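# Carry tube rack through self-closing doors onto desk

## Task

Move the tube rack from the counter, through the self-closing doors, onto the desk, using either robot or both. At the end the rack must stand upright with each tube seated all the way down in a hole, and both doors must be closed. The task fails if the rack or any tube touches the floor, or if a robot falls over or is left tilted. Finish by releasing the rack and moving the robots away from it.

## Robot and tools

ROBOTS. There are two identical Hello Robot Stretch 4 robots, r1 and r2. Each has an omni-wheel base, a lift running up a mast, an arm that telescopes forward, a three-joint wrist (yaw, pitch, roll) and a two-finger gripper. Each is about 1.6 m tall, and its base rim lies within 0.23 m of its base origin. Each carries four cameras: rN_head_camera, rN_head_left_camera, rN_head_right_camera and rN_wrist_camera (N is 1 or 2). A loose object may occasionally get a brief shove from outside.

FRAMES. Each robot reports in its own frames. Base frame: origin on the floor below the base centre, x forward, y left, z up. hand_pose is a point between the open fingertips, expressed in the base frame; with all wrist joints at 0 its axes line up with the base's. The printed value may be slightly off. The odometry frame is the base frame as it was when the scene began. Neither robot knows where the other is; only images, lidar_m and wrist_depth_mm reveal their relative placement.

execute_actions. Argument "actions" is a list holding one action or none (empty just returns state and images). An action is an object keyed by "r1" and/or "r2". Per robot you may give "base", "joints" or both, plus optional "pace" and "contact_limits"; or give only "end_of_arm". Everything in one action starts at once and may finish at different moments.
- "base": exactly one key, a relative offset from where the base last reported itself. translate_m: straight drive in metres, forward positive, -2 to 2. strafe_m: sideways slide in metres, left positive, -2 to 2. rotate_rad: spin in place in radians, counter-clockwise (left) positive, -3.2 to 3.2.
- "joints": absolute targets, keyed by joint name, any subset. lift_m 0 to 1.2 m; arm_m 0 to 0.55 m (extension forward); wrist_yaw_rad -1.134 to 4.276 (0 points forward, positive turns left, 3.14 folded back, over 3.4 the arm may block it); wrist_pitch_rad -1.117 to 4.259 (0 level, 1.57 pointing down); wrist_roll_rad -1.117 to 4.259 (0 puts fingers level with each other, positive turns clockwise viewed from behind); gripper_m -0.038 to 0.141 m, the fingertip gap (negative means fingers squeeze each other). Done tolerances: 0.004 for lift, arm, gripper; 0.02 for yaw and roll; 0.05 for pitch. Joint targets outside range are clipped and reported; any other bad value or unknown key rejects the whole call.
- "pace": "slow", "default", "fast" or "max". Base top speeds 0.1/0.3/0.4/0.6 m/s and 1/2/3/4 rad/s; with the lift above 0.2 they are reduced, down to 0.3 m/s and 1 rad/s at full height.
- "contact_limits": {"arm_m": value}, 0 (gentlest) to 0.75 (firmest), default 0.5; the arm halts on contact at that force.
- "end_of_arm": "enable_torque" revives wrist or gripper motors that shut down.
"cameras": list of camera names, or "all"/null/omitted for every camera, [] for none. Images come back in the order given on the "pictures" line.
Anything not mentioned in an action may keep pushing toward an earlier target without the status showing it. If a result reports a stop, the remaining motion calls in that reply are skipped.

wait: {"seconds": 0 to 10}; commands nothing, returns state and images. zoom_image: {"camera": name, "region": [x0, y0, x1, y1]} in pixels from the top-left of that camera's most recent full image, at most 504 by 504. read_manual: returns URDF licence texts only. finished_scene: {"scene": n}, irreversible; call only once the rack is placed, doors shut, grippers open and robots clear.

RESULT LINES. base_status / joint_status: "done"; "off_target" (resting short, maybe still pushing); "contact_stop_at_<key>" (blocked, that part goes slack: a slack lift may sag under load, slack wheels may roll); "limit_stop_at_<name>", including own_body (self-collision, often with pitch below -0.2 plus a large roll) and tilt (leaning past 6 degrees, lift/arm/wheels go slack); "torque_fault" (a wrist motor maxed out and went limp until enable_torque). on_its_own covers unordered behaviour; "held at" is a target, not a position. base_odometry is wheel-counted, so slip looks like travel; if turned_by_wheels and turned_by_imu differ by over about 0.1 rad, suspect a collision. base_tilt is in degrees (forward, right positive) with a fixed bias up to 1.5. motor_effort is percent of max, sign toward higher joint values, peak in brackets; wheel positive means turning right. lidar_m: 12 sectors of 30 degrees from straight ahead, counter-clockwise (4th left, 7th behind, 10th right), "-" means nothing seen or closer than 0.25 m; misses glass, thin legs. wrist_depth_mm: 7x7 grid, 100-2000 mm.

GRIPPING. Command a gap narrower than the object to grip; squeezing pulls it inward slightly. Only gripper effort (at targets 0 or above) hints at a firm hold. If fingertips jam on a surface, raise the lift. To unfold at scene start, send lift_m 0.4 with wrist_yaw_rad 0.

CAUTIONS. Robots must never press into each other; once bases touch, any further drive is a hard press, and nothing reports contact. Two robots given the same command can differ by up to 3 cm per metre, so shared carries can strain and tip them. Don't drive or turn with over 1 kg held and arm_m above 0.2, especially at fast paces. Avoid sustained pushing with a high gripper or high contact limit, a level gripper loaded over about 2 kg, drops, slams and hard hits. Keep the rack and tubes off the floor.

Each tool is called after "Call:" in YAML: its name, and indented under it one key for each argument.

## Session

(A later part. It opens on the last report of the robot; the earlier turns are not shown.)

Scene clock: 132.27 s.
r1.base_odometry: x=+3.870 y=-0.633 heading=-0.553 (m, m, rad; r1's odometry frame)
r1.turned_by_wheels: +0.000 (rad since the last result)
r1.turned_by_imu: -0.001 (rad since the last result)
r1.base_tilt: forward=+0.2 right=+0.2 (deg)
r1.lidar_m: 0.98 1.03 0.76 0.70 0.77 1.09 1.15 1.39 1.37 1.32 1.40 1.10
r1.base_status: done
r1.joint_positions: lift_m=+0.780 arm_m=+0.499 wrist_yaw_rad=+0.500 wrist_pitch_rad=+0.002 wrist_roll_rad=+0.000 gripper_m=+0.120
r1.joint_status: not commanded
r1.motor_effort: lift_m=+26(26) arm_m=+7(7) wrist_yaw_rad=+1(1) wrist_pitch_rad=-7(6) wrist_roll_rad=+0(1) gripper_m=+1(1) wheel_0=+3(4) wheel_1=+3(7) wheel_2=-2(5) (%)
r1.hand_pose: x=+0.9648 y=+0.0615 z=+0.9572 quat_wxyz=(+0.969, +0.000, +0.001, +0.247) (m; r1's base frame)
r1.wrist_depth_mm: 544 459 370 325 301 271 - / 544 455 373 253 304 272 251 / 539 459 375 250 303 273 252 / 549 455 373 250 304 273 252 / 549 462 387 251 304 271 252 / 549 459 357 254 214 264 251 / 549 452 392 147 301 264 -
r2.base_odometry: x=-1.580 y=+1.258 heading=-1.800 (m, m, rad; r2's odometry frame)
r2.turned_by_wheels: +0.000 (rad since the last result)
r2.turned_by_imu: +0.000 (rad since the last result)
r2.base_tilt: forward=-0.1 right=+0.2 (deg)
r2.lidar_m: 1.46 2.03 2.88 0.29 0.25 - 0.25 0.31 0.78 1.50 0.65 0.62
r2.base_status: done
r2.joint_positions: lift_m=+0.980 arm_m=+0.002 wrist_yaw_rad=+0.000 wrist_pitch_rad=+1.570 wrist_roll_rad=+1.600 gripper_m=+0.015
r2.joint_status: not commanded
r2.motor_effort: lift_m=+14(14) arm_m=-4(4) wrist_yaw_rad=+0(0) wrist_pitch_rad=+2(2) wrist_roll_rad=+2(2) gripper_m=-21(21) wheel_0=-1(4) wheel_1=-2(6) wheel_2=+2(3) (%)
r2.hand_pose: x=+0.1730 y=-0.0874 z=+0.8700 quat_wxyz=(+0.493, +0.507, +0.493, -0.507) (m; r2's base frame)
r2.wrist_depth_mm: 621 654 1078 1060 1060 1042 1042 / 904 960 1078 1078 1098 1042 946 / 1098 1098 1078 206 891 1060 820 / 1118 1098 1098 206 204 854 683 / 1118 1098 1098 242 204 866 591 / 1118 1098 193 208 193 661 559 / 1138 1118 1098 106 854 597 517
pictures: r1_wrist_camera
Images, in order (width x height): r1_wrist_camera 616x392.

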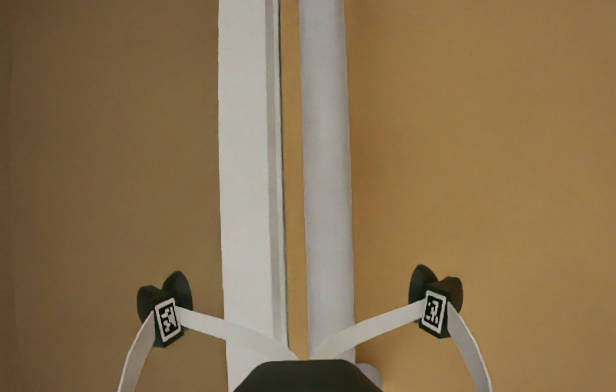

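Call:
execute_actions:
  actions:
    - {"r1":{"joints":{"gripper_m":0.075,"arm_m":0.545},"contact_limits":{"arm_m":0.2},"pace":"slow"},"r2":{"base":{"strafe_m":-0.15},"pace":"slow"}}
  cameras: []

Call:
execute_actions:
  actions:
    - {"r1":{"joints":{"gripper_m":-0.038}},"r2":{"base":{"strafe_m":-0.2},"pace":"slow"}}
  cameras: ["r1_wrist_camera","r2_head_left_camera"]

Scene clock: 135.37 s.
r1.base_odometry: x=+3.870 y=-0.633 heading=-0.553 (m, m, rad; r1's odometry frame)
r1.turned_by_wheels: +0.000 (rad since the last result)
r1.turned_by_imu: -0.001 (rad since the last result)
r1.base_tilt: forward=+0.1 right=+0.3 (deg)
r1.lidar_m: 0.98 1.06 0.76 0.73 0.77 1.08 1.16 1.42 1.37 1.32 1.39 1.10
r1.base_status: not commanded
r1.joint_positions: lift_m=+0.780 arm_m=+0.544 wrist_yaw_rad=+0.500 wrist_pitch_rad=+0.002 wrist_roll_rad=+0.000 gripper_m=+0.075
r1.joint_status: all done
r1.motor_effort: lift_m=+26(26) arm_m=+7(7) wrist_yaw_rad=+0(1) wrist_pitch_rad=-6(6) wrist_roll_rad=+1(0) gripper_m=+2(3) wheel_0=+3(3) wheel_1=+3(3) wheel_2=-2(2) (%)
r1.contact_limits: arm_m 0.2
r1.hand_pose: x=+1.0097 y=+0.0616 z=+0.9572 quat_wxyz=(+0.969, +0.000, +0.001, +0.247) (m; r1's base frame)
r1.wrist_depth_mm: 466 392 320 208 257 230 - / 469 392 320 210 258 231 216 / 469 387 317 211 258 231 214 / 469 389 314 211 259 232 214 / 469 389 317 211 259 232 214 / 466 392 211 209 195 231 216 / 466 394 317 142 258 224 -
r2.base_odometry: x=-1.726 y=+1.292 heading=-1.800 (m, m, rad; r2's odometry frame)
r2.turned_by_wheels: +0.000 (rad since the last result)
r2.turned_by_imu: +0.000 (rad since the last result)
r2.base_tilt: forward=-0.1 right=+0.2 (deg)
r2.lidar_m: 0.93 2.02 2.80 0.25 0.25 - 0.25 0.35 1.51 1.35 1.39 0.53
r2.base_status: done
r2.joint_positions: lift_m=+0.980 arm_m=+0.002 wrist_yaw_rad=+0.000 wrist_pitch_rad=+1.570 wrist_roll_rad=+1.600 gripper_m=+0.015
r2.joint_status: not commanded
r2.motor_effort: lift_m=+14(14) arm_m=-4(4) wrist_yaw_rad=+1(1) wrist_pitch_rad=+2(2) wrist_roll_rad=+1(1) gripper_m=-21(24) wheel_0=-1(3) wheel_1=-2(7) wheel_2=+3(0) (%)
r2.hand_pose: x=+0.1730 y=-0.0874 z=+0.8700 quat_wxyz=(+0.493, +0.507, +0.492, -0.507) (m; r2's base frame)
r2.wrist_depth_mm: 413 1060 1060 1060 1060 1060 1042 / 449 615 1078 1060 1060 1060 1042 / 878 946 1078 205 904 1042 946 / 1098 1098 1078 206 204 866 750 / 1118 1098 1078 242 205 866 609 / 1118 1118 193 208 193 683 569 / 1138 1098 1118 106 820 591 517
pictures: none
No camera images: the call's "cameras" was empty. Leave "cameras" out to get every camera's image.

Scene clock: 138.50 s.
r1.base_odometry: x=+3.870 y=-0.633 heading=-0.552 (m, m, rad; r1's odometry frame)
r1.turned_by_wheels: +0.001 (rad since the last result)
r1.turned_by_imu: +0.000 (rad since the last result)
r1.base_tilt: forward=-0.1 right=+0.3 (deg)
r1.lidar_m: 0.98 1.05 0.76 0.71 0.76 1.11 1.17 1.21 1.37 1.33 1.40 1.08
r1.base_status: not commanded
r1.joint_positions: lift_m=+0.780 arm_m=+0.544 wrist_yaw_rad=+0.506 wrist_pitch_rad=+0.002 wrist_roll_rad=+0.000 gripper_m=-0.037
r1.joint_status: all done
r1.on_its_own: wrist_yaw_rad is at rest, and its effort (-17) is outside its rest range (-13 to +13)
r1.motor_effort: lift_m=+26(26) arm_m=+5(7) wrist_yaw_rad=-17(17) wrist_pitch_rad=-6(7) wrist_roll_rad=+1(1) gripper_m=-24(24) wheel_0=+5(5) wheel_1=+3(3) wheel_2=+3(3) (%)
r1.hand_pose: x=+1.0096 y=+0.0633 z=+0.9572 quat_wxyz=(+0.968, +0.000, +0.001, +0.250) (m; r1's base frame)
r1.wrist_depth_mm: 473 399 315 193 241 216 - / 477 397 315 191 242 217 204 / 477 394 317 191 242 219 203 / 473 394 317 190 245 219 204 / 473 392 317 191 243 219 204 / 480 397 191 190 181 216 204 / 480 153 306 187 239 208 -
r2.base_odometry: x=-1.921 y=+1.337 heading=-1.800 (m, m, rad; r2's odometry frame)
r2.turned_by_wheels: +0.000 (rad since the last result)
r2.turned_by_imu: +0.000 (rad since the last result)
r2.base_tilt: forward=-0.1 right=+0.2 (deg)
r2.lidar_m: 0.47 2.01 0.36 0.25 - 0.25 0.27 0.55 1.46 1.17 1.17 0.48
r2.base_status: done
r2.joint_positions: lift_m=+0.980 arm_m=+0.002 wrist_yaw_rad=+0.000 wrist_pitch_rad=+1.570 wrist_roll_rad=+1.600 gripper_m=+0.015
r2.joint_status: not commanded
r2.motor_effort: lift_m=+14(14) arm_m=-4(4) wrist_yaw_rad=+0(1) wrist_pitch_rad=+2(2) wrist_roll_rad=+1(1) gripper_m=-21(24) wheel_0=-3(6) wheel_1=-3(8) wheel_2=+3(5) (%)
r2.hand_pose: x=+0.1730 y=-0.0874 z=+0.8700 quat_wxyz=(+0.493, +0.507, +0.492, -0.507) (m; r2's base frame)
r2.wrist_depth_mm: 1078 1060 1078 1060 1060 1060 1042 / 1078 1078 1078 1060 1060 1060 1042 / 1078 1098 1098 205 904 1060 1060 / 418 627 1078 206 203 866 960 / 459 1098 1078 241 204 878 683 / 1118 1118 193 208 193 715 621 / 1118 1118 1098 106 759 603 530
pictures: r1_wrist_camera, r2_head_left_camera
Images, in order (width x height): r1_wrist_camera 616x392, r2_head_left_camera 420x672.

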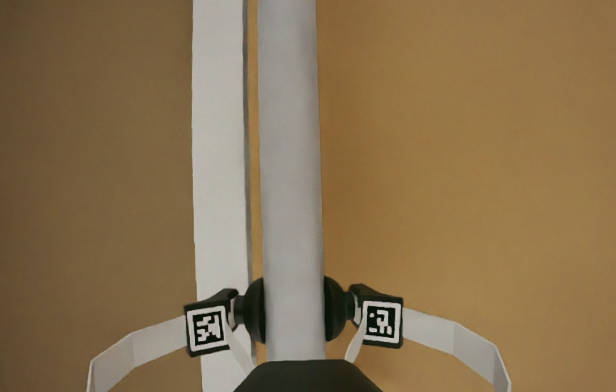

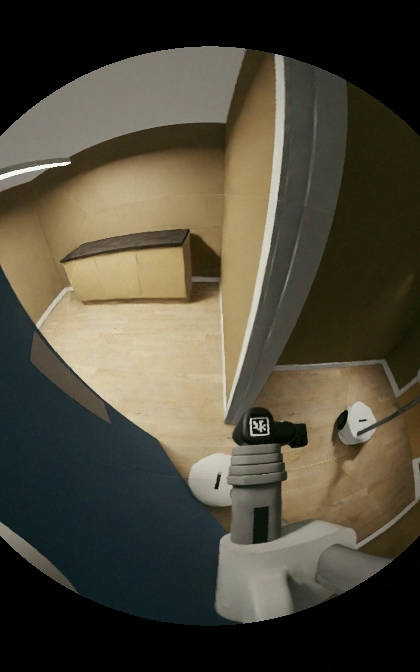

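Call:
execute_actions:
  actions:
    - {"r1":{"base":{"strafe_m":-0.01},"joints":{"arm_m":0.38},"pace":"slow"},"r2":{"base":{"strafe_m":-0.25},"pace":"slow"}}
  cameras: []

Call:
execute_actions:
  actions:
    - {"r1":{"base":{"strafe_m":-0.035},"joints":{"arm_m":0.27},"pace":"slow"},"r2":{"base":{"strafe_m":-0.22},"pace":"slow"}}
  cameras: ["r1_wrist_camera","r2_head_left_camera"]

Scene clock: 142.40 s.
r1.base_odometry: x=+3.865 y=-0.642 heading=-0.553 (m, m, rad; r1's odometry frame)
r1.turned_by_wheels: +0.000 (rad since the last result)
r1.turned_by_imu: -0.002 (rad since the last result)
r1.base_tilt: forward=+0.0 right=+0.2 (deg)
r1.lidar_m: 0.82 1.07 0.74 0.73 0.77 1.09 0.90 0.94 1.38 1.32 1.37 0.97
r1.base_status: done
r1.joint_positions: lift_m=+0.780 arm_m=+0.381 wrist_yaw_rad=+0.495 wrist_pitch_rad=+0.002 wrist_roll_rad=+0.000 gripper_m=-0.037
r1.joint_status: all done
r1.on_its_own: wrist_yaw_rad is at rest, and its effort (+14) is outside its rest range (-13 to +13)
r1.motor_effort: lift_m=+26(26) arm_m=-8(9) wrist_yaw_rad=+14(31) wrist_pitch_rad=-7(7) wrist_roll_rad=-1(0) gripper_m=-22(23) wheel_0=-3(12) wheel_1=-2(4) wheel_2=-2(6) (%)
r1.hand_pose: x=+0.8477 y=+0.0602 z=+0.9571 quat_wxyz=(+0.970, +0.000, +0.001, +0.245) (m; r1's base frame)
r1.wrist_depth_mm: 715 640 535 187 251 236 - / 715 621 539 186 250 234 224 / 715 621 535 186 250 236 225 / 715 627 535 186 251 235 226 / 707 634 535 187 251 235 224 / 707 634 195 187 183 233 225 / 715 155 530 182 246 151 -
r2.base_odometry: x=-2.164 y=+1.394 heading=-1.800 (m, m, rad; r2's odometry frame)
r2.turned_by_wheels: +0.000 (rad since the last result)
r2.turned_by_imu: +0.000 (rad since the last result)
r2.base_tilt: forward=-0.1 right=+0.2 (deg)
r2.lidar_m: 0.46 0.37 0.25 - 0.25 0.26 0.51 1.11 1.47 0.91 0.91 1.07
r2.base_status: done
r2.joint_positions: lift_m=+0.980 arm_m=+0.002 wrist_yaw_rad=+0.000 wrist_pitch_rad=+1.570 wrist_roll_rad=+1.600 gripper_m=+0.015
r2.joint_status: not commanded
r2.motor_effort: lift_m=+14(14) arm_m=-4(4) wrist_yaw_rad=-2(1) wrist_pitch_rad=+2(2) wrist_roll_rad=+1(1) gripper_m=-21(23) wheel_0=-3(10) wheel_1=+2(5) wheel_2=+1(2) (%)
r2.hand_pose: x=+0.1729 y=-0.0874 z=+0.8700 quat_wxyz=(+0.493, +0.507, +0.493, -0.507) (m; r2's base frame)
r2.wrist_depth_mm: 1078 1078 1060 1060 1060 1042 1060 / 1078 1078 1078 1060 1060 1060 1060 / 1098 1098 1078 206 904 1060 1042 / 1078 1098 1098 206 204 866 1078 / 1042 1078 1078 242 199 1060 1008 / 627 615 193 208 193 854 820 / 459 549 878 106 699 640 634
pictures: none
No camera images: the call's "cameras" was empty. Leave "cameras" out to get every camera's image.

Scene clock: 145.77 s.
r1.base_odometry: x=+3.847 y=-0.672 heading=-0.553 (m, m, rad; r1's odometry frame)
r1.turned_by_wheels: +0.000 (rad since the last result)
r1.turned_by_imu: -0.001 (rad since the last result)
r1.base_tilt: forward=+0.3 right=+0.2 (deg)
r1.lidar_m: 0.66 1.11 0.80 0.77 0.82 1.14 0.67 0.70 1.33 1.29 1.34 0.91
r1.base_status: done
r1.joint_positions: lift_m=+0.780 arm_m=+0.271 wrist_yaw_rad=+0.494 wrist_pitch_rad=+0.003 wrist_roll_rad=+0.000 gripper_m=-0.037
r1.joint_status: all done
r1.on_its_own: wrist_yaw_rad is at rest, and its effort (+19) is outside its rest range (-13 to +13)
r1.motor_effort: lift_m=+26(26) arm_m=-9(10) wrist_yaw_rad=+19(24) wrist_pitch_rad=-8(8) wrist_roll_rad=+1(0) gripper_m=-19(21) wheel_0=-2(9) wheel_1=-2(7) wheel_2=-2(3) (%)
r1.hand_pose: x=+0.7379 y=+0.0597 z=+0.9570 quat_wxyz=(+0.970, +0.000, +0.001, +0.244) (m; r1's base frame)
r1.wrist_depth_mm: 788 798 271 183 255 247 - / 768 809 270 183 255 246 241 / 778 788 270 183 254 248 241 / 759 788 270 184 255 247 240 / 750 788 268 184 255 247 241 / 750 798 198 183 189 245 240 / 750 152 267 179 250 158 -
r2.base_odometry: x=-2.378 y=+1.444 heading=-1.800 (m, m, rad; r2's odometry frame)
r2.turned_by_wheels: +0.000 (rad since the last result)
r2.turned_by_imu: +0.000 (rad since the last result)
r2.base_tilt: forward=-0.1 right=+0.2 (deg)
r2.lidar_m: 1.02 0.51 0.34 0.33 0.36 0.49 1.03 1.10 1.47 0.70 0.68 1.07
r2.base_status: done
r2.joint_positions: lift_m=+0.980 arm_m=+0.002 wrist_yaw_rad=+0.000 wrist_pitch_rad=+1.570 wrist_roll_rad=+1.600 gripper_m=+0.015
r2.joint_status: not commanded
r2.motor_effort: lift_m=+14(14) arm_m=-4(4) wrist_yaw_rad=+1(0) wrist_pitch_rad=+2(2) wrist_roll_rad=+1(2) gripper_m=-22(23) wheel_0=+2(13) wheel_1=-2(4) wheel_2=+0(0) (%)
r2.hand_pose: x=+0.1729 y=-0.0874 z=+0.8700 quat_wxyz=(+0.493, +0.507, +0.493, -0.507) (m; r2's base frame)
r2.wrist_depth_mm: 1078 1078 1060 1042 1060 1060 1042 / 1098 1078 1078 1078 1060 1060 1060 / 1078 1098 1078 205 917 1060 1060 / 1118 1098 1078 206 204 866 1060 / 1118 1098 1098 242 204 1060 1060 / 1078 1118 193 208 193 1098 1060 / 904 854 976 106 976 931 946
pictures: r1_wrist_camera, r2_head_left_camera
Images, in order (width x height): r1_wrist_camera 616x392, r2_head_left_camera 420x672.

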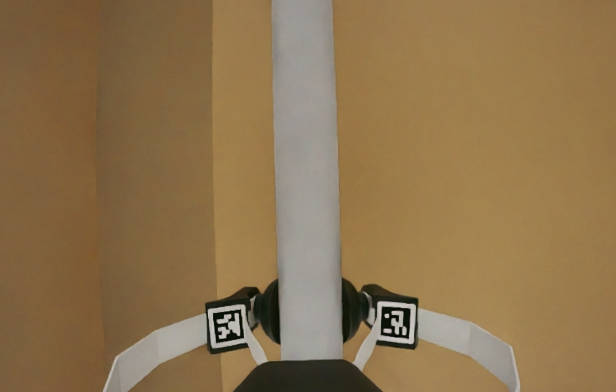

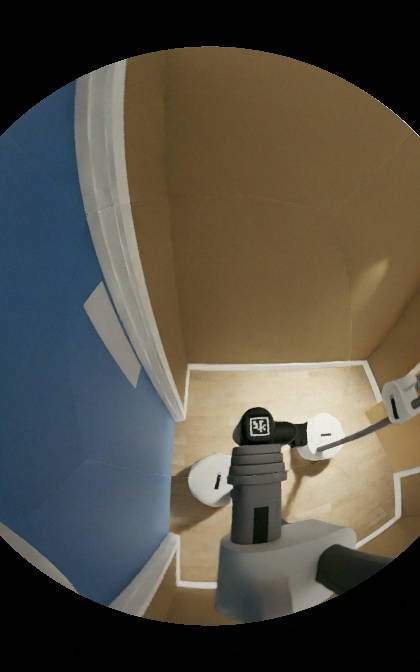

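Call:
execute_actions:
  actions:
    - {"r1":{"base":{"strafe_m":-0.05},"joints":{"arm_m":0.18},"pace":"slow"},"r2":{"base":{"translate_m":0.72}}}
  cameras: []

Call:
execute_actions:
  actions:
    - {"r1":{"base":{"strafe_m":-0.055},"joints":{"arm_m":0.10},"pace":"slow"},"r2":{"base":{"strafe_m":-0.2}}}
  cameras: []

Call:
execute_actions:
  actions:
    - {"r1":{"base":{"strafe_m":-0.065},"joints":{"arm_m":0.03},"pace":"slow"}}
  cameras: ["r1_wrist_camera","r1_head_left_camera"]

Scene clock: 150.07 s.
r1.base_odometry: x=+3.820 y=-0.714 heading=-0.553 (m, m, rad; r1's odometry frame)
r1.turned_by_wheels: +0.000 (rad since the last result)
r1.turned_by_imu: -0.001 (rad since the last result)
r1.base_tilt: forward=+0.1 right=+0.1 (deg)
r1.lidar_m: 0.60 1.10 0.86 0.82 0.90 0.79 1.22 1.29 1.29 1.24 1.29 0.88
r1.base_status: done
r1.joint_positions: lift_m=+0.780 arm_m=+0.181 wrist_yaw_rad=+0.496 wrist_pitch_rad=+0.003 wrist_roll_rad=+0.000 gripper_m=-0.037
r1.joint_status: all done
r1.motor_effort: lift_m=+25(26) arm_m=-9(9) wrist_yaw_rad=+11(21) wrist_pitch_rad=-9(9) wrist_roll_rad=+0(1) gripper_m=-24(22) wheel_0=-2(7) wheel_1=-2(8) wheel_2=+0(2) (%)
r1.hand_pose: x=+0.6477 y=+0.0606 z=+0.9569 quat_wxyz=(+0.969, -0.001, +0.001, +0.246) (m; r1's base frame)
r1.wrist_depth_mm: 820 904 260 182 259 258 - / 809 891 259 181 259 259 258 / 798 917 259 180 259 259 257 / 809 904 260 180 258 258 258 / 809 904 259 180 259 258 258 / 788 931 190 181 181 257 257 / 809 154 258 177 257 155 -
r2.base_odometry: x=-2.542 y=+0.743 heading=-1.800 (m, m, rad; r2's odometry frame)
r2.turned_by_wheels: +0.000 (rad since the last result)
r2.turned_by_imu: -0.003 (rad since the last result)
r2.base_tilt: forward=-0.1 right=+0.2 (deg)
r2.lidar_m: 0.29 0.30 0.31 0.29 0.28 0.51 1.28 1.83 0.79 1.38 0.45 0.30
r2.base_status: done
r2.joint_positions: lift_m=+0.980 arm_m=+0.002 wrist_yaw_rad=+0.000 wrist_pitch_rad=+1.570 wrist_roll_rad=+1.600 gripper_m=+0.015
r2.joint_status: not commanded
r2.motor_effort: lift_m=+14(14) arm_m=-4(4) wrist_yaw_rad=+0(1) wrist_pitch_rad=+1(2) wrist_roll_rad=+1(1) gripper_m=-23(21) wheel_0=+1(7) wheel_1=+1(5) wheel_2=+0(6) (%)
r2.hand_pose: x=+0.1729 y=-0.0874 z=+0.8700 quat_wxyz=(+0.493, +0.507, +0.493, -0.507) (m; r2's base frame)
r2.wrist_depth_mm: 202 294 574 1060 1078 1060 1025 / 204 297 580 1060 1060 1078 1060 / 204 298 455 205 904 1060 1042 / 204 296 504 206 204 866 1060 / 202 293 442 242 204 1078 1078 / 200 253 193 207 193 1078 1060 / 198 262 466 106 891 878 1025
pictures: none
No camera images: the call's "cameras" was empty. Leave "cameras" out to get every camera's image.

Scene clock: 152.13 s.
r1.base_odometry: x=+3.792 y=-0.761 heading=-0.553 (m, m, rad; r1's odometry frame)
r1.turned_by_wheels: +0.000 (rad since the last result)
r1.turned_by_imu: +0.000 (rad since the last result)
r1.base_tilt: forward=-0.1 right=+0.2 (deg)
r1.lidar_m: 0.51 0.60 0.91 0.86 0.68 0.66 1.21 1.29 1.23 1.16 1.25 0.81
r1.base_status: done
r1.joint_positions: lift_m=+0.780 arm_m=+0.101 wrist_yaw_rad=+0.497 wrist_pitch_rad=+0.004 wrist_roll_rad=+0.000 gripper_m=-0.037
r1.joint_status: all done
r1.motor_effort: lift_m=+26(26) arm_m=-8(10) wrist_yaw_rad=+8(19) wrist_pitch_rad=-11(12) wrist_roll_rad=+1(0) gripper_m=-18(23) wheel_0=+1(7) wheel_1=-1(5) wheel_2=+0(0) (%)
r1.hand_pose: x=+0.5676 y=+0.0608 z=+0.9567 quat_wxyz=(+0.969, -0.001, +0.002, +0.246) (m; r1's base frame)
r1.wrist_depth_mm: 866 991 253 181 265 273 281 / 866 1008 251 180 265 273 279 / 866 991 253 179 265 271 278 / 866 991 252 178 263 272 277 / 866 991 251 178 264 271 277 / 854 991 190 178 181 270 277 / 842 154 250 176 264 267 277
r2.base_odometry: x=-2.737 y=+0.788 heading=-1.800 (m, m, rad; r2's odometry frame)
r2.turned_by_wheels: +0.000 (rad since the last result)
r2.turned_by_imu: +0.001 (rad since the last result)
r2.base_tilt: forward=-0.1 right=+0.2 (deg)
r2.lidar_m: 0.30 0.32 0.44 0.49 0.50 0.80 1.76 0.67 0.65 1.39 0.47 0.31
r2.base_status: done
r2.joint_positions: lift_m=+0.980 arm_m=+0.002 wrist_yaw_rad=+0.000 wrist_pitch_rad=+1.570 wrist_roll_rad=+1.600 gripper_m=+0.015
r2.joint_status: not commanded
r2.motor_effort: lift_m=+14(14) arm_m=-4(4) wrist_yaw_rad=+0(1) wrist_pitch_rad=+2(1) wrist_roll_rad=+1(2) gripper_m=-21(22) wheel_0=+0(4) wheel_1=+2(8) wheel_2=+0(3) (%)
r2.hand_pose: x=+0.1729 y=-0.0874 z=+0.8700 quat_wxyz=(+0.493, +0.507, +0.493, -0.507) (m; r2's base frame)
r2.wrist_depth_mm: 211 306 597 1060 1042 1060 891 / 213 309 603 1078 1078 1060 1060 / 213 309 530 205 904 1060 1060 / 213 307 525 206 204 866 1078 / 211 306 462 241 204 1078 1098 / 208 264 193 208 193 1078 1078 / 205 273 492 106 1078 1098 1078
pictures: none
No camera images: the call's "cameras" was empty. Leave "cameras" out to get every camera's image.

Scene clock: 154.10 s.
r1.base_odometry: x=+3.757 y=-0.816 heading=-0.553 (m, m, rad; r1's odometry frame)
r1.turned_by_wheels: +0.000 (rad since the last result)
r1.turned_by_imu: -0.001 (rad since the last result)
r1.base_tilt: forward=+0.1 right=+0.2 (deg)
r1.lidar_m: 0.44 0.46 1.00 0.94 0.67 0.72 1.21 1.29 1.14 1.11 1.15 0.80
r1.base_status: done
r1.joint_positions: lift_m=+0.780 arm_m=+0.031 wrist_yaw_rad=+0.500 wrist_pitch_rad=+0.005 wrist_roll_rad=+0.000 gripper_m=-0.037
r1.joint_status: all done
r1.motor_effort: lift_m=+26(26) arm_m=-8(10) wrist_yaw_rad=+0(12) wrist_pitch_rad=-14(14) wrist_roll_rad=+0(1) gripper_m=-20(20) wheel_0=+1(6) wheel_1=-2(7) wheel_2=+0(2) (%)
r1.hand_pose: x=+0.4974 y=+0.0617 z=+0.9564 quat_wxyz=(+0.969, -0.001, +0.002, +0.248) (m; r1's base frame)
r1.wrist_depth_mm: 931 1098 248 178 274 291 307 / 917 1098 248 178 274 291 304 / 917 1078 247 179 274 290 304 / 931 1098 248 179 273 287 303 / 904 1060 246 178 271 287 300 / 904 1060 186 178 180 287 300 / 904 150 241 174 268 152 301
r2.base_odometry: x=-2.737 y=+0.788 heading=-1.800 (m, m, rad; r2's odometry frame)
r2.turned_by_wheels: +0.000 (rad since the last result)
r2.turned_by_imu: +0.000 (rad since the last result)
r2.base_tilt: forward=-0.2 right=+0.2 (deg)
r2.lidar_m: 0.29 0.32 0.44 0.49 0.51 0.81 1.76 0.70 0.72 1.39 0.46 0.33
r2.base_status: not commanded
r2.joint_positions: lift_m=+0.980 arm_m=+0.002 wrist_yaw_rad=+0.000 wrist_pitch_rad=+1.570 wrist_roll_rad=+1.600 gripper_m=+0.015
r2.joint_status: not commanded
r2.motor_effort: lift_m=+14(14) arm_m=-5(4) wrist_yaw_rad=+1(0) wrist_pitch_rad=+2(2) wrist_roll_rad=+1(1) gripper_m=-21(20) wheel_0=+0(0) wheel_1=+2(2) wheel_2=+0(0) (%)
r2.hand_pose: x=+0.1729 y=-0.0874 z=+0.8700 quat_wxyz=(+0.493, +0.507, +0.493, -0.507) (m; r2's base frame)
r2.wrist_depth_mm: 211 306 603 1060 1060 1060 960 / 213 309 603 1060 1060 1042 1042 / 213 310 477 206 904 1078 1042 / 213 309 525 206 204 866 1042 / 211 304 462 242 204 1078 1060 / 208 264 193 208 193 1078 1060 / 206 273 488 106 1098 1078 1078
pictures: r1_head_left_camera, r1_wrist_camera
Images, in order (width x height): r1_head_left_camera 420x672, r1_wrist_camera 616x392.

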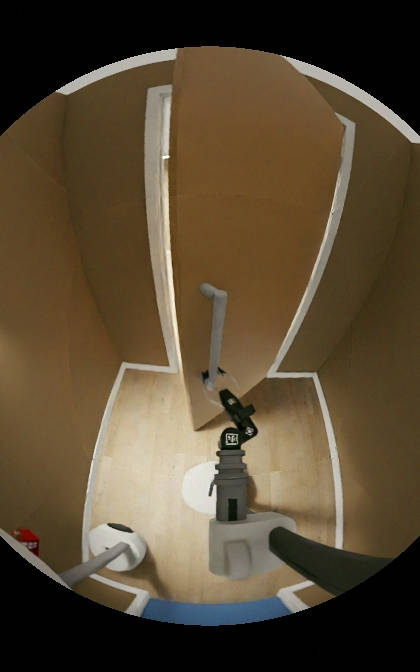

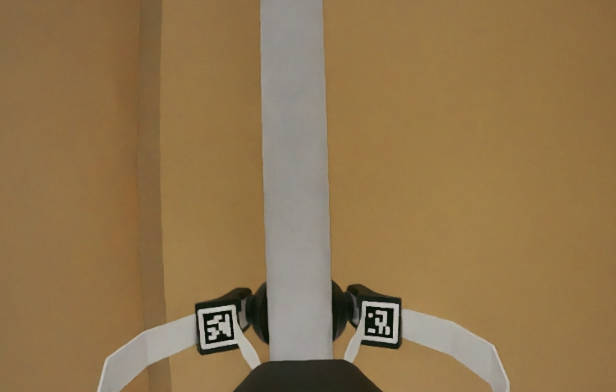

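Call:
execute_actions:
  actions:
    - {"r2":{"base":{"strafe_m":-1.42}}}
  cameras: ["r1_head_left_camera"]

Scene clock: 161.57 s.
r1.base_odometry: x=+3.757 y=-0.816 heading=-0.553 (m, m, rad; r1's odometry frame)
r1.turned_by_wheels: +0.000 (rad since the last result)
r1.turned_by_imu: -0.002 (rad since the last result)
r1.base_tilt: forward=+0.0 right=+0.2 (deg)
r1.lidar_m: 0.44 0.47 0.83 0.94 0.99 1.23 1.21 1.29 1.14 1.11 1.14 0.79
r1.base_status: not commanded
r1.joint_positions: lift_m=+0.780 arm_m=+0.031 wrist_yaw_rad=+0.500 wrist_pitch_rad=+0.005 wrist_roll_rad=+0.000 gripper_m=-0.037
r1.joint_status: not commanded
r1.motor_effort: lift_m=+26(26) arm_m=-8(8) wrist_yaw_rad=-1(1) wrist_pitch_rad=-14(13) wrist_roll_rad=+0(0) gripper_m=-19(18) wheel_0=+1(1) wheel_1=-2(2) wheel_2=+0(0) (%)
r1.hand_pose: x=+0.4974 y=+0.0617 z=+0.9564 quat_wxyz=(+0.969, -0.001, +0.002, +0.248) (m; r1's base frame)
r1.wrist_depth_mm: 931 1042 248 178 274 290 306 / 917 654 248 178 272 290 304 / 904 1008 247 179 273 290 303 / 931 1008 247 180 273 287 303 / 904 891 246 178 271 286 303 / 904 1042 186 178 180 287 301 / 891 151 241 174 268 153 301
r2.base_odometry: x=-4.120 y=+1.111 heading=-1.800 (m, m, rad; r2's odometry frame)
r2.turned_by_wheels: +0.000 (rad since the last result)
r2.turned_by_imu: +0.003 (rad since the last result)
r2.base_tilt: forward=-0.1 right=+0.2 (deg)
r2.lidar_m: 0.33 0.36 0.51 1.28 0.78 0.49 0.57 1.06 0.29 0.28 0.28 0.36
r2.base_status: done
r2.joint_positions: lift_m=+0.980 arm_m=+0.002 wrist_yaw_rad=+0.000 wrist_pitch_rad=+1.570 wrist_roll_rad=+1.600 gripper_m=+0.015
r2.joint_status: not commanded
r2.motor_effort: lift_m=+14(14) arm_m=-4(4) wrist_yaw_rad=+0(1) wrist_pitch_rad=+2(2) wrist_roll_rad=+1(1) gripper_m=-20(24) wheel_0=-1(7) wheel_1=+0(7) wheel_2=+0(0) (%)
r2.hand_pose: x=+0.1729 y=-0.0874 z=+0.8700 quat_wxyz=(+0.493, +0.507, +0.493, -0.507) (m; r2's base frame)
r2.wrist_depth_mm: 267 336 359 370 370 364 373 / 268 389 544 569 574 569 508 / 270 392 603 205 891 1060 1060 / 270 387 661 206 204 866 1060 / 268 387 585 241 204 1060 1078 / 264 334 193 208 193 1078 991 / 262 345 621 106 1078 1078 1078
pictures: r1_head_left_camera
Images, in order (width x height): r1_head_left_camera 420x672.

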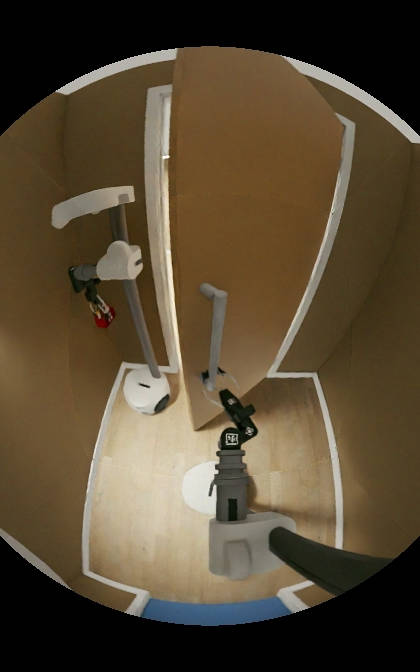

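Call:
execute_actions:
  actions:
    - {"r2":{"base":{"translate_m":-0.36}},"r1":{"joints":{"gripper_m":-0.038}}}
  cameras: ["r2_head_right_camera"]

Scene clock: 164.43 s.
r1.base_odometry: x=+3.757 y=-0.816 heading=-0.553 (m, m, rad; r1's odometry frame)
r1.turned_by_wheels: +0.000 (rad since the last result)
r1.turned_by_imu: -0.001 (rad since the last result)
r1.base_tilt: forward=-0.1 right=+0.2 (deg)
r1.lidar_m: 0.45 0.46 0.97 0.93 1.00 1.24 1.19 1.27 1.15 1.11 1.15 0.78
r1.base_status: not commanded
r1.joint_positions: lift_m=+0.780 arm_m=+0.031 wrist_yaw_rad=+0.500 wrist_pitch_rad=+0.005 wrist_roll_rad=+0.000 gripper_m=-0.037
r1.joint_status: all done
r1.motor_effort: lift_m=+26(26) arm_m=-8(8) wrist_yaw_rad=-1(1) wrist_pitch_rad=-14(13) wrist_roll_rad=+0(1) gripper_m=-21(18) wheel_0=+1(0) wheel_1=-2(2) wheel_2=+0(0) (%)
r1.hand_pose: x=+0.4974 y=+0.0617 z=+0.9564 quat_wxyz=(+0.969, -0.001, +0.002, +0.248) (m; r1's base frame)
r1.wrist_depth_mm: 946 1078 248 178 274 291 306 / 917 1098 246 179 274 290 304 / 917 1078 247 178 273 289 303 / 917 1098 247 179 272 289 301 / 917 1060 247 178 273 289 301 / 904 1060 186 177 181 287 301 / 904 151 241 174 270 152 298
r2.base_odometry: x=-4.038 y=+1.461 heading=-1.800 (m, m, rad; r2's odometry frame)
r2.turned_by_wheels: +0.000 (rad since the last result)
r2.turned_by_imu: +0.001 (rad since the last result)
r2.base_tilt: forward=-0.1 right=+0.2 (deg)
r2.lidar_m: 0.71 0.74 0.98 0.63 0.25 0.25 0.28 0.54 3.34 3.57 0.32 0.43
r2.base_status: done
r2.joint_positions: lift_m=+0.980 arm_m=+0.002 wrist_yaw_rad=+0.000 wrist_pitch_rad=+1.570 wrist_roll_rad=+1.600 gripper_m=+0.015
r2.joint_status: not commanded
r2.motor_effort: lift_m=+14(14) arm_m=-4(4) wrist_yaw_rad=+1(1) wrist_pitch_rad=+2(1) wrist_roll_rad=+1(1) gripper_m=-22(21) wheel_0=-1(5) wheel_1=-1(5) wheel_2=-1(12) (%)
r2.hand_pose: x=+0.1729 y=-0.0874 z=+0.8700 quat_wxyz=(+0.493, +0.507, +0.493, -0.507) (m; r2's base frame)
r2.wrist_depth_mm: 366 370 384 375 1060 1042 1042 / 535 564 591 603 1078 1060 1060 / 759 991 1008 206 917 1060 1060 / 750 1060 1098 206 204 866 946 / 750 1060 1098 242 204 878 699 / 732 931 193 208 193 741 640 / 732 976 1118 106 904 634 554
pictures: r2_head_right_camera
Images, in order (width x height): r2_head_right_camera 420x672.

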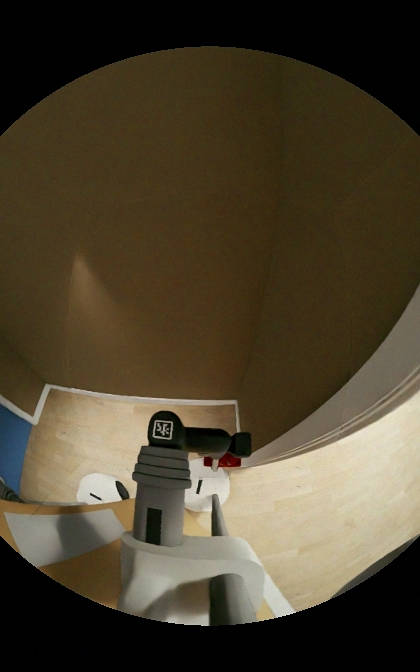

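Now r1 releases and backs off.

Call:
execute_actions:
  actions:
    - {"r1":{"joints":{"gripper_m":0.13}}}
  cameras: ["r1_wrist_camera"]

Scene clock: 167.07 s.
r1.base_odometry: x=+3.757 y=-0.816 heading=-0.553 (m, m, rad; r1's odometry frame)
r1.turned_by_wheels: +0.000 (rad since the last result)
r1.turned_by_imu: -0.001 (rad since the last result)
r1.base_tilt: forward=+0.1 right=+0.3 (deg)
r1.lidar_m: 0.45 0.50 0.99 0.93 0.99 1.22 1.23 1.29 1.18 1.11 1.17 0.84
r1.base_status: not commanded
r1.joint_positions: lift_m=+0.780 arm_m=+0.031 wrist_yaw_rad=+0.500 wrist_pitch_rad=+0.003 wrist_roll_rad=+0.000 gripper_m=+0.130
r1.joint_status: all done
r1.motor_effort: lift_m=+26(26) arm_m=-7(8) wrist_yaw_rad=-1(13) wrist_pitch_rad=-8(14) wrist_roll_rad=+0(0) gripper_m=+1(18) wheel_0=+1(1) wheel_1=-2(2) wheel_2=+0(0) (%)
r1.hand_pose: x=+0.4972 y=+0.0617 z=+0.9570 quat_wxyz=(+0.969, +0.000, +0.001, +0.248) (m; r1's base frame)
r1.wrist_depth_mm: 931 1078 273 211 301 314 329 / 917 1098 271 208 298 314 324 / 917 1098 273 207 298 314 325 / 931 1098 272 205 296 312 325 / 917 1078 272 203 296 310 324 / 917 991 270 202 290 310 324 / 917 1042 268 142 296 309 322
r2.base_odometry: x=-4.038 y=+1.461 heading=-1.800 (m, m, rad; r2's odometry frame)
r2.turned_by_wheels: +0.000 (rad since the last result)
r2.turned_by_imu: +0.000 (rad since the last result)
r2.base_tilt: forward=-0.1 right=+0.2 (deg)
r2.lidar_m: 0.70 0.72 0.99 0.25 0.56 0.25 0.27 0.51 3.31 3.55 0.32 0.40
r2.base_status: not commanded
r2.joint_positions: lift_m=+0.980 arm_m=+0.002 wrist_yaw_rad=+0.000 wrist_pitch_rad=+1.570 wrist_roll_rad=+1.600 gripper_m=+0.015
r2.joint_status: not commanded
r2.motor_effort: lift_m=+14(14) arm_m=-4(4) wrist_yaw_rad=+1(0) wrist_pitch_rad=+2(2) wrist_roll_rad=+2(2) gripper_m=-23(20) wheel_0=-3(3) wheel_1=-1(1) wheel_2=+1(1) (%)
r2.hand_pose: x=+0.1729 y=-0.0874 z=+0.8700 quat_wxyz=(+0.493, +0.507, +0.493, -0.507) (m; r2's base frame)
r2.wrist_depth_mm: 368 370 384 375 1060 1060 1042 / 539 564 591 603 1060 1060 1042 / 759 991 1008 204 904 1060 1042 / 759 1060 1118 206 204 866 917 / 750 1060 1098 241 204 878 676 / 732 931 193 208 193 707 621 / 732 976 1098 106 831 609 530
pictures: r1_wrist_camera
Images, in order (width x height): r1_wrist_camera 616x392.

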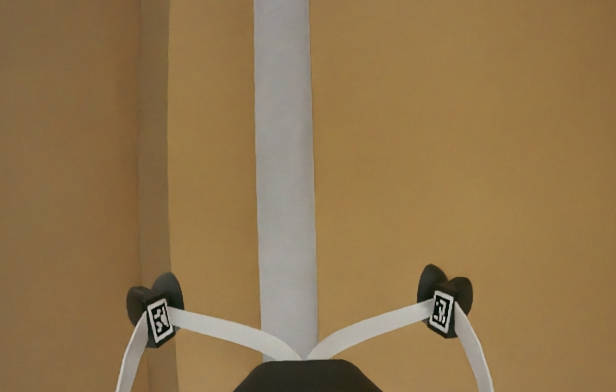

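Call:
execute_actions:
  actions:
    - {"r1":{"base":{"translate_m":-0.65},"pace":"fast"},"r2":{"base":{"translate_m":-0.31},"pace":"slow"}}
  cameras: ["r1_head_camera","r2_head_right_camera"]

Scene clock: 171.63 s.
r1.base_odometry: x=+3.204 y=-0.475 heading=-0.553 (m, m, rad; r1's odometry frame)
r1.turned_by_wheels: +0.000 (rad since the last result)
r1.turned_by_imu: +0.000 (rad since the last result)
r1.base_tilt: forward=+0.1 right=+0.3 (deg)
r1.lidar_m: 0.92 1.35 1.00 0.95 0.70 0.61 0.57 0.62 0.76 1.09 1.14 1.45
r1.base_status: done
r1.joint_positions: lift_m=+0.780 arm_m=+0.031 wrist_yaw_rad=+0.500 wrist_pitch_rad=+0.003 wrist_roll_rad=+0.000 gripper_m=+0.130
r1.joint_status: not commanded
r1.motor_effort: lift_m=+26(25) arm_m=-7(6) wrist_yaw_rad=+0(1) wrist_pitch_rad=-8(7) wrist_roll_rad=+1(0) gripper_m=-3(1) wheel_0=-1(6) wheel_1=+0(8) wheel_2=-1(10) (%)
r1.hand_pose: x=+0.4972 y=+0.0616 z=+0.9571 quat_wxyz=(+0.969, +0.000, +0.001, +0.247) (m; r1's base frame)
r1.wrist_depth_mm: 946 1138 1576 1618 - - 597 / 946 1138 1464 1576 - 991 585 / 917 1138 1499 1618 - 1042 597 / 931 1160 1499 1618 - 1098 585 / 917 1118 1430 1661 1499 1078 591 / 917 1025 1397 1618 1499 539 564 / 904 1060 1397 142 1499 - 574
r2.base_odometry: x=-3.967 y=+1.763 heading=-1.800 (m, m, rad; r2's odometry frame)
r2.turned_by_wheels: +0.000 (rad since the last result)
r2.turned_by_imu: +0.000 (rad since the last result)
r2.base_tilt: forward=-0.1 right=+0.2 (deg)
r2.lidar_m: 1.00 1.06 1.43 0.30 0.25 - 0.25 0.29 2.89 3.56 2.70 0.53
r2.base_status: done
r2.joint_positions: lift_m=+0.980 arm_m=+0.002 wrist_yaw_rad=+0.000 wrist_pitch_rad=+1.570 wrist_roll_rad=+1.600 gripper_m=+0.015
r2.joint_status: not commanded
r2.motor_effort: lift_m=+14(14) arm_m=-4(4) wrist_yaw_rad=+1(1) wrist_pitch_rad=+3(3) wrist_roll_rad=+1(1) gripper_m=-21(22) wheel_0=-3(7) wheel_1=-2(5) wheel_2=+3(4) (%)
r2.hand_pose: x=+0.1729 y=-0.0874 z=+0.8700 quat_wxyz=(+0.493, +0.507, +0.493, -0.507) (m; r2's base frame)
r2.wrist_depth_mm: 387 530 1060 1060 1060 1060 1042 / 559 621 1078 1078 1060 1060 960 / 1042 1098 1078 206 904 1060 809 / 1098 1098 1118 206 204 854 676 / 1118 1118 1098 242 204 866 585 / 1118 1118 193 208 193 668 559 / 1118 1118 1118 106 866 591 521
pictures: r1_head_camera, r2_head_right_camera
Images, in order (width x height): r1_head_camera 420x560, r2_head_right_camera 420x672.

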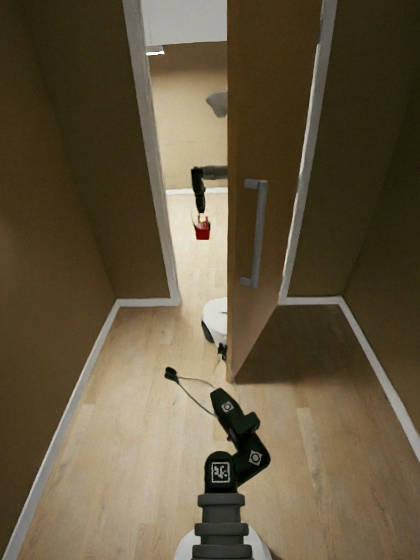

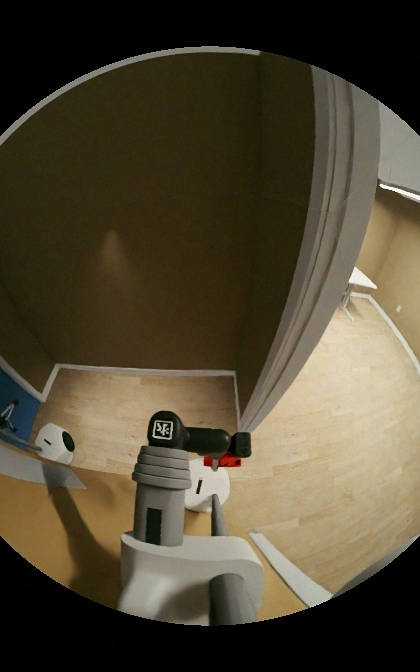

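Call:
execute_actions:
  actions:
    - {"r2":{"base":{"strafe_m":-0.72},"pace":"slow"}}
  cameras: ["r1_head_camera","r2_head_right_camera","r2_head_camera"]

Scene clock: 180.20 s.
r1.base_odometry: x=+3.204 y=-0.475 heading=-0.553 (m, m, rad; r1's odometry frame)
r1.turned_by_wheels: +0.000 (rad since the last result)
r1.turned_by_imu: -0.003 (rad since the last result)
r1.base_tilt: forward=+0.0 right=+0.3 (deg)
r1.lidar_m: 1.65 1.38 0.99 0.95 0.70 0.60 0.56 0.61 0.75 1.10 1.17 1.61
r1.base_status: not commanded
r1.joint_positions: lift_m=+0.780 arm_m=+0.031 wrist_yaw_rad=+0.500 wrist_pitch_rad=+0.003 wrist_roll_rad=+0.000 gripper_m=+0.130
r1.joint_status: not commanded
r1.motor_effort: lift_m=+26(25) arm_m=-7(7) wrist_yaw_rad=+1(0) wrist_pitch_rad=-7(7) wrist_roll_rad=+0(0) gripper_m=-1(1) wheel_0=-1(1) wheel_1=+0(0) wheel_2=+0(0) (%)
r1.hand_pose: x=+0.4972 y=+0.0616 z=+0.9571 quat_wxyz=(+0.969, +0.000, +0.001, +0.247) (m; r1's base frame)
r1.wrist_depth_mm: 946 1118 1537 1576 1430 1281 1182 / 917 1160 1499 1618 1430 1281 1160 / 931 1118 1537 1576 1397 1308 1160 / 946 1160 1464 1618 1430 1255 1160 / 917 1138 1499 1618 1430 1281 1205 / 917 991 1397 1618 1397 1229 1160 / 931 1060 1397 143 1430 1229 1182
r2.base_odometry: x=-4.668 y=+1.927 heading=-1.800 (m, m, rad; r2's odometry frame)
r2.turned_by_wheels: +0.000 (rad since the last result)
r2.turned_by_imu: +0.000 (rad since the last result)
r2.base_tilt: forward=-0.2 right=+0.2 (deg)
r2.lidar_m: 1.23 0.53 0.39 0.36 0.39 0.52 1.03 2.12 2.86 2.83 2.94 1.97
r2.base_status: done
r2.joint_positions: lift_m=+0.980 arm_m=+0.002 wrist_yaw_rad=+0.000 wrist_pitch_rad=+1.570 wrist_roll_rad=+1.600 gripper_m=+0.015
r2.joint_status: not commanded
r2.motor_effort: lift_m=+14(14) arm_m=-4(4) wrist_yaw_rad=-1(1) wrist_pitch_rad=+2(3) wrist_roll_rad=+2(1) gripper_m=-23(23) wheel_0=+1(6) wheel_1=-1(7) wheel_2=+1(1) (%)
r2.hand_pose: x=+0.1729 y=-0.0874 z=+0.8700 quat_wxyz=(+0.493, +0.507, +0.493, -0.507) (m; r2's base frame)
r2.wrist_depth_mm: 1078 1098 1078 1078 1060 1060 1042 / 1078 1098 1078 1060 1060 1060 1042 / 1098 1098 1098 205 904 1060 1078 / 1098 1118 1098 206 204 866 1060 / 1118 1098 1098 241 204 1078 1078 / 1098 1098 193 208 193 1078 1078 / 904 866 946 106 1008 946 917
pictures: r1_head_camera, r2_head_camera, r2_head_right_camera
Images, in order (width x height): r1_head_camera 420x560, r2_head_camera 420x560, r2_head_right_camera 420x672.

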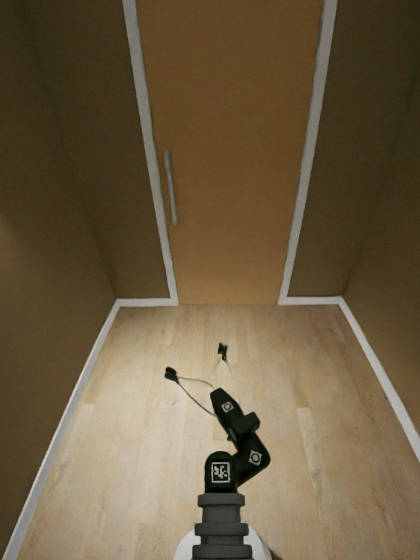

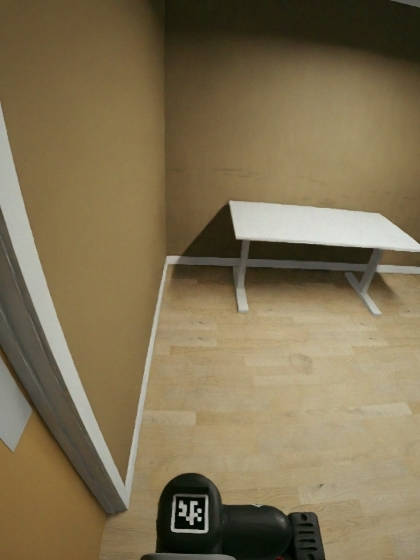

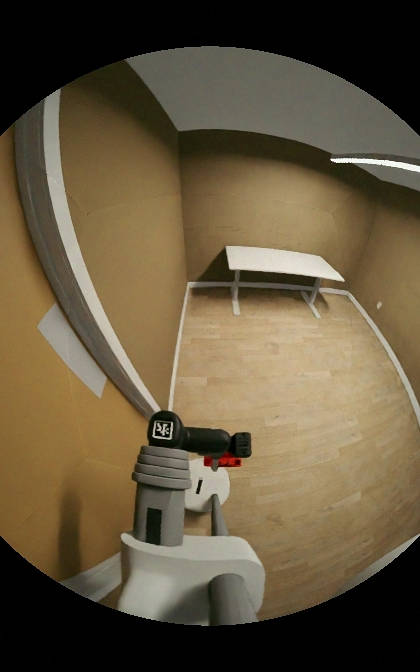

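Call:
execute_actions:
  actions:
    - {"r2":{"base":{"strafe_m":-0.68}}}
  cameras: []

Call:
execute_actions:
  actions:
    - {"r2":{"base":{"translate_m":1.15},"joints":{"lift_m":1.02}}}
  cameras: ["r2_head_right_camera","r2_wrist_camera"]

Scene clock: 184.03 s.
r1.base_odometry: x=+3.204 y=-0.475 heading=-0.553 (m, m, rad; r1's odometry frame)
r1.turned_by_wheels: +0.000 (rad since the last result)
r1.turned_by_imu: -0.001 (rad since the last result)
r1.base_tilt: forward=+0.1 right=+0.1 (deg)
r1.lidar_m: 1.64 1.37 0.99 0.95 0.68 0.60 0.58 0.59 0.76 1.09 1.15 1.64
r1.base_status: not commanded
r1.joint_positions: lift_m=+0.780 arm_m=+0.031 wrist_yaw_rad=+0.500 wrist_pitch_rad=+0.003 wrist_roll_rad=+0.000 gripper_m=+0.130
r1.joint_status: not commanded
r1.motor_effort: lift_m=+26(26) arm_m=-7(7) wrist_yaw_rad=+0(0) wrist_pitch_rad=-8(8) wrist_roll_rad=+1(0) gripper_m=+0(0) wheel_0=-1(1) wheel_1=+0(0) wheel_2=-1(0) (%)
r1.hand_pose: x=+0.4972 y=+0.0616 z=+0.9571 quat_wxyz=(+0.969, +0.000, +0.001, +0.247) (m; r1's base frame)
r1.wrist_depth_mm: 946 1138 1499 1618 1430 1281 1138 / 931 1118 1499 1618 1430 1255 1160 / 931 1138 1464 1576 1430 1308 1205 / 931 1138 1537 1576 1430 1281 1205 / 946 1118 1464 1661 1430 1255 1182 / 917 991 1397 1576 1397 1205 1160 / 917 1060 1397 142 1430 1255 1138
r2.base_odometry: x=-5.331 y=+2.081 heading=-1.800 (m, m, rad; r2's odometry frame)
r2.turned_by_wheels: +0.000 (rad since the last result)
r2.turned_by_imu: +0.001 (rad since the last result)
r2.base_tilt: forward=-0.1 right=+0.1 (deg)
r2.lidar_m: 1.88 1.38 1.07 1.04 1.05 1.35 2.04 2.13 2.26 2.16 2.22 1.96
r2.base_status: done
r2.joint_positions: lift_m=+0.980 arm_m=+0.002 wrist_yaw_rad=+0.000 wrist_pitch_rad=+1.570 wrist_roll_rad=+1.600 gripper_m=+0.015
r2.joint_status: not commanded
r2.motor_effort: lift_m=+14(15) arm_m=-4(4) wrist_yaw_rad=-1(1) wrist_pitch_rad=+1(3) wrist_roll_rad=+2(1) gripper_m=-21(22) wheel_0=+1(6) wheel_1=+0(8) wheel_2=+1(6) (%)
r2.hand_pose: x=+0.1729 y=-0.0874 z=+0.8700 quat_wxyz=(+0.493, +0.507, +0.493, -0.507) (m; r2's base frame)
r2.wrist_depth_mm: 1078 1078 1078 1078 1060 1042 1042 / 1078 1078 1078 1060 1078 1060 1042 / 1118 1078 1078 204 904 1042 1042 / 1118 1098 1098 206 204 878 1078 / 1118 1098 1098 241 204 1060 1078 / 1118 1118 193 208 193 1078 1078 / 1138 1118 1118 106 1078 1078 1078
pictures: none
No camera images: the call's "cameras" was empty. Leave "cameras" out to get every camera's image.

Scene clock: 189.37 s.
r1.base_odometry: x=+3.204 y=-0.475 heading=-0.553 (m, m, rad; r1's odometry frame)
r1.turned_by_wheels: +0.000 (rad since the last result)
r1.turned_by_imu: -0.002 (rad since the last result)
r1.base_tilt: forward=+0.1 right=+0.1 (deg)
r1.lidar_m: 1.66 1.36 1.00 0.95 0.69 0.60 0.57 0.61 0.75 1.10 1.17 1.61
r1.base_status: not commanded
r1.joint_positions: lift_m=+0.780 arm_m=+0.031 wrist_yaw_rad=+0.500 wrist_pitch_rad=+0.003 wrist_roll_rad=+0.000 gripper_m=+0.130
r1.joint_status: not commanded
r1.motor_effort: lift_m=+25(26) arm_m=-6(7) wrist_yaw_rad=+0(0) wrist_pitch_rad=-8(8) wrist_roll_rad=+0(1) gripper_m=+2(1) wheel_0=-1(1) wheel_1=+0(0) wheel_2=+0(0) (%)
r1.hand_pose: x=+0.4972 y=+0.0616 z=+0.9571 quat_wxyz=(+0.969, +0.000, +0.001, +0.247) (m; r1's base frame)
r1.wrist_depth_mm: 931 1160 1537 1618 1366 1255 1160 / 931 1138 1499 1576 1430 1308 1182 / 931 1138 1537 1618 1430 1281 1160 / 931 1160 1537 1618 1430 1281 1182 / 931 1118 1499 1618 1397 1308 1160 / 891 1008 1397 1576 1397 1229 1182 / 931 1060 1397 142 1464 1255 1182
r2.base_odometry: x=-5.592 y=+0.962 heading=-1.800 (m, m, rad; r2's odometry frame)
r2.turned_by_wheels: +0.000 (rad since the last result)
r2.turned_by_imu: -0.005 (rad since the last result)
r2.base_tilt: forward=-0.1 right=+0.2 (deg)
r2.lidar_m: 0.72 0.76 1.04 0.98 1.02 1.50 3.23 3.15 2.24 2.14 1.05 0.76
r2.base_status: done
r2.joint_positions: lift_m=+1.020 arm_m=+0.002 wrist_yaw_rad=+0.000 wrist_pitch_rad=+1.570 wrist_roll_rad=+1.600 gripper_m=+0.015
r2.joint_status: all done
r2.motor_effort: lift_m=+23(23) arm_m=-4(4) wrist_yaw_rad=-1(0) wrist_pitch_rad=+2(1) wrist_roll_rad=+2(1) gripper_m=-23(24) wheel_0=+2(6) wheel_1=+0(5) wheel_2=+1(4) (%)
r2.hand_pose: x=+0.1729 y=-0.0874 z=+0.9093 quat_wxyz=(+0.493, +0.507, +0.493, -0.507) (m; r2's base frame)
r2.wrist_depth_mm: 1118 1118 1118 1098 1098 1060 1078 / 1138 1118 1118 1098 1098 1098 1098 / 1138 1138 1118 205 1118 1098 1098 / 1160 1138 1118 206 204 904 1098 / 1182 1160 1138 242 204 1118 1098 / 1182 1138 194 208 193 1118 1118 / 1160 1160 1138 106 1138 1118 1118
pictures: r2_head_right_camera, r2_wrist_camera
Images, in order (width x height): r2_head_right_camera 420x672, r2_wrist_camera 616x392.

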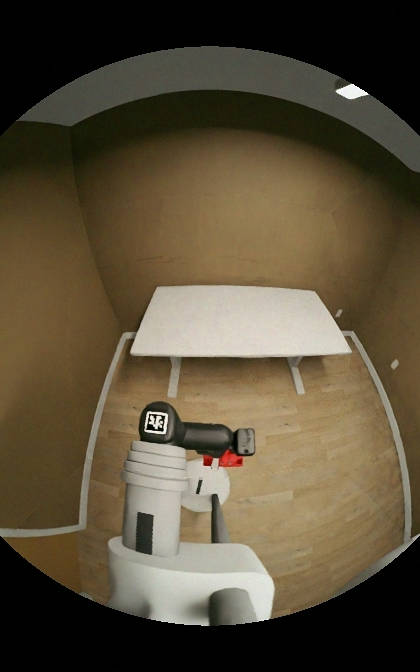

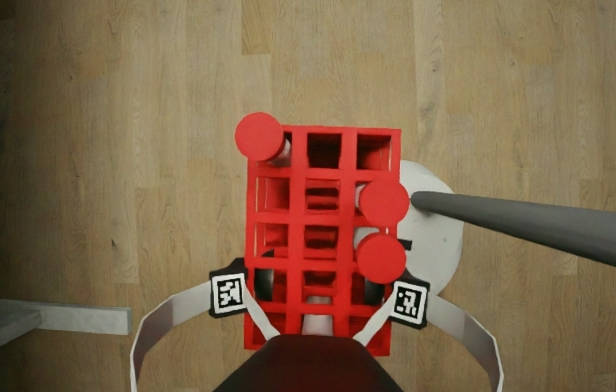

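Call:
execute_actions:
  actions:
    - {"r2":{"base":{"translate_m":0.43},"joints":{"arm_m":0.33,"lift_m":0.95},"pace":"slow"}}
  cameras: ["r2_wrist_camera"]

Scene clock: 195.27 s.
r1.base_odometry: x=+3.204 y=-0.475 heading=-0.553 (m, m, rad; r1's odometry frame)
r1.turned_by_wheels: +0.000 (rad since the last result)
r1.turned_by_imu: -0.002 (rad since the last result)
r1.base_tilt: forward=+0.1 right=+0.2 (deg)
r1.lidar_m: 1.67 1.35 1.01 0.96 0.71 0.59 0.55 0.59 0.76 1.10 1.15 1.60
r1.base_status: not commanded
r1.joint_positions: lift_m=+0.780 arm_m=+0.031 wrist_yaw_rad=+0.500 wrist_pitch_rad=+0.003 wrist_roll_rad=+0.000 gripper_m=+0.130
r1.joint_status: not commanded
r1.motor_effort: lift_m=+26(26) arm_m=-7(7) wrist_yaw_rad=+0(0) wrist_pitch_rad=-9(8) wrist_roll_rad=+0(1) gripper_m=+0(1) wheel_0=-1(1) wheel_1=+0(0) wheel_2=-1(0) (%)
r1.hand_pose: x=+0.4972 y=+0.0616 z=+0.9571 quat_wxyz=(+0.969, +0.000, +0.001, +0.247) (m; r1's base frame)
r1.wrist_depth_mm: 946 1138 1499 1618 1464 1281 1182 / 931 1138 1499 1576 1397 1281 1160 / 917 1118 1537 1618 1430 1255 1182 / 917 1138 1537 1661 1430 1281 1160 / 931 1138 1499 1618 1464 1255 1182 / 917 1025 1397 1618 1397 1229 1160 / 917 1060 1397 143 1430 1255 1182
r2.base_odometry: x=-5.689 y=+0.543 heading=-1.800 (m, m, rad; r2's odometry frame)
r2.turned_by_wheels: +0.000 (rad since the last result)
r2.turned_by_imu: -0.002 (rad since the last result)
r2.base_tilt: forward=-0.1 right=+0.2 (deg)
r2.lidar_m: 0.28 0.30 0.45 0.99 1.04 1.40 3.70 3.13 2.23 2.10 0.45 0.31
r2.base_status: done
r2.joint_positions: lift_m=+0.950 arm_m=+0.329 wrist_yaw_rad=+0.000 wrist_pitch_rad=+1.570 wrist_roll_rad=+1.600 gripper_m=+0.015
r2.joint_status: all done
r2.motor_effort: lift_m=+13(21) arm_m=+4(4) wrist_yaw_rad=+0(0) wrist_pitch_rad=+1(2) wrist_roll_rad=+1(1) gripper_m=-22(22) wheel_0=+1(5) wheel_1=+1(5) wheel_2=-2(6) (%)
r2.hand_pose: x=+0.5005 y=-0.0874 z=+0.8401 quat_wxyz=(+0.493, +0.507, +0.493, -0.507) (m; r2's base frame)
r2.wrist_depth_mm: 347 343 342 342 338 336 1008 / 349 345 343 342 340 338 1008 / 351 349 347 206 340 340 1025 / 353 349 349 206 204 342 831 / 355 353 353 242 204 343 831 / 357 353 193 208 193 347 842 / 362 359 355 106 349 349 1042
pictures: r2_wrist_camera
Images, in order (width x height): r2_wrist_camera 616x392.

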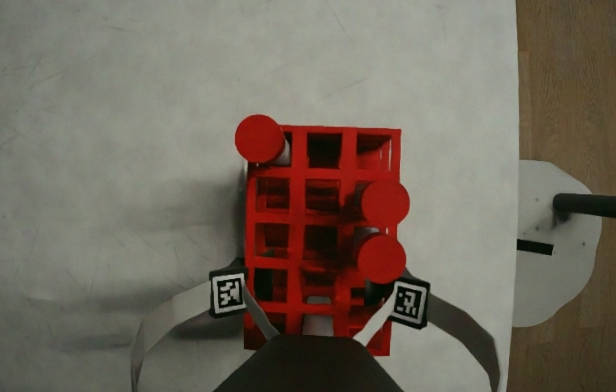

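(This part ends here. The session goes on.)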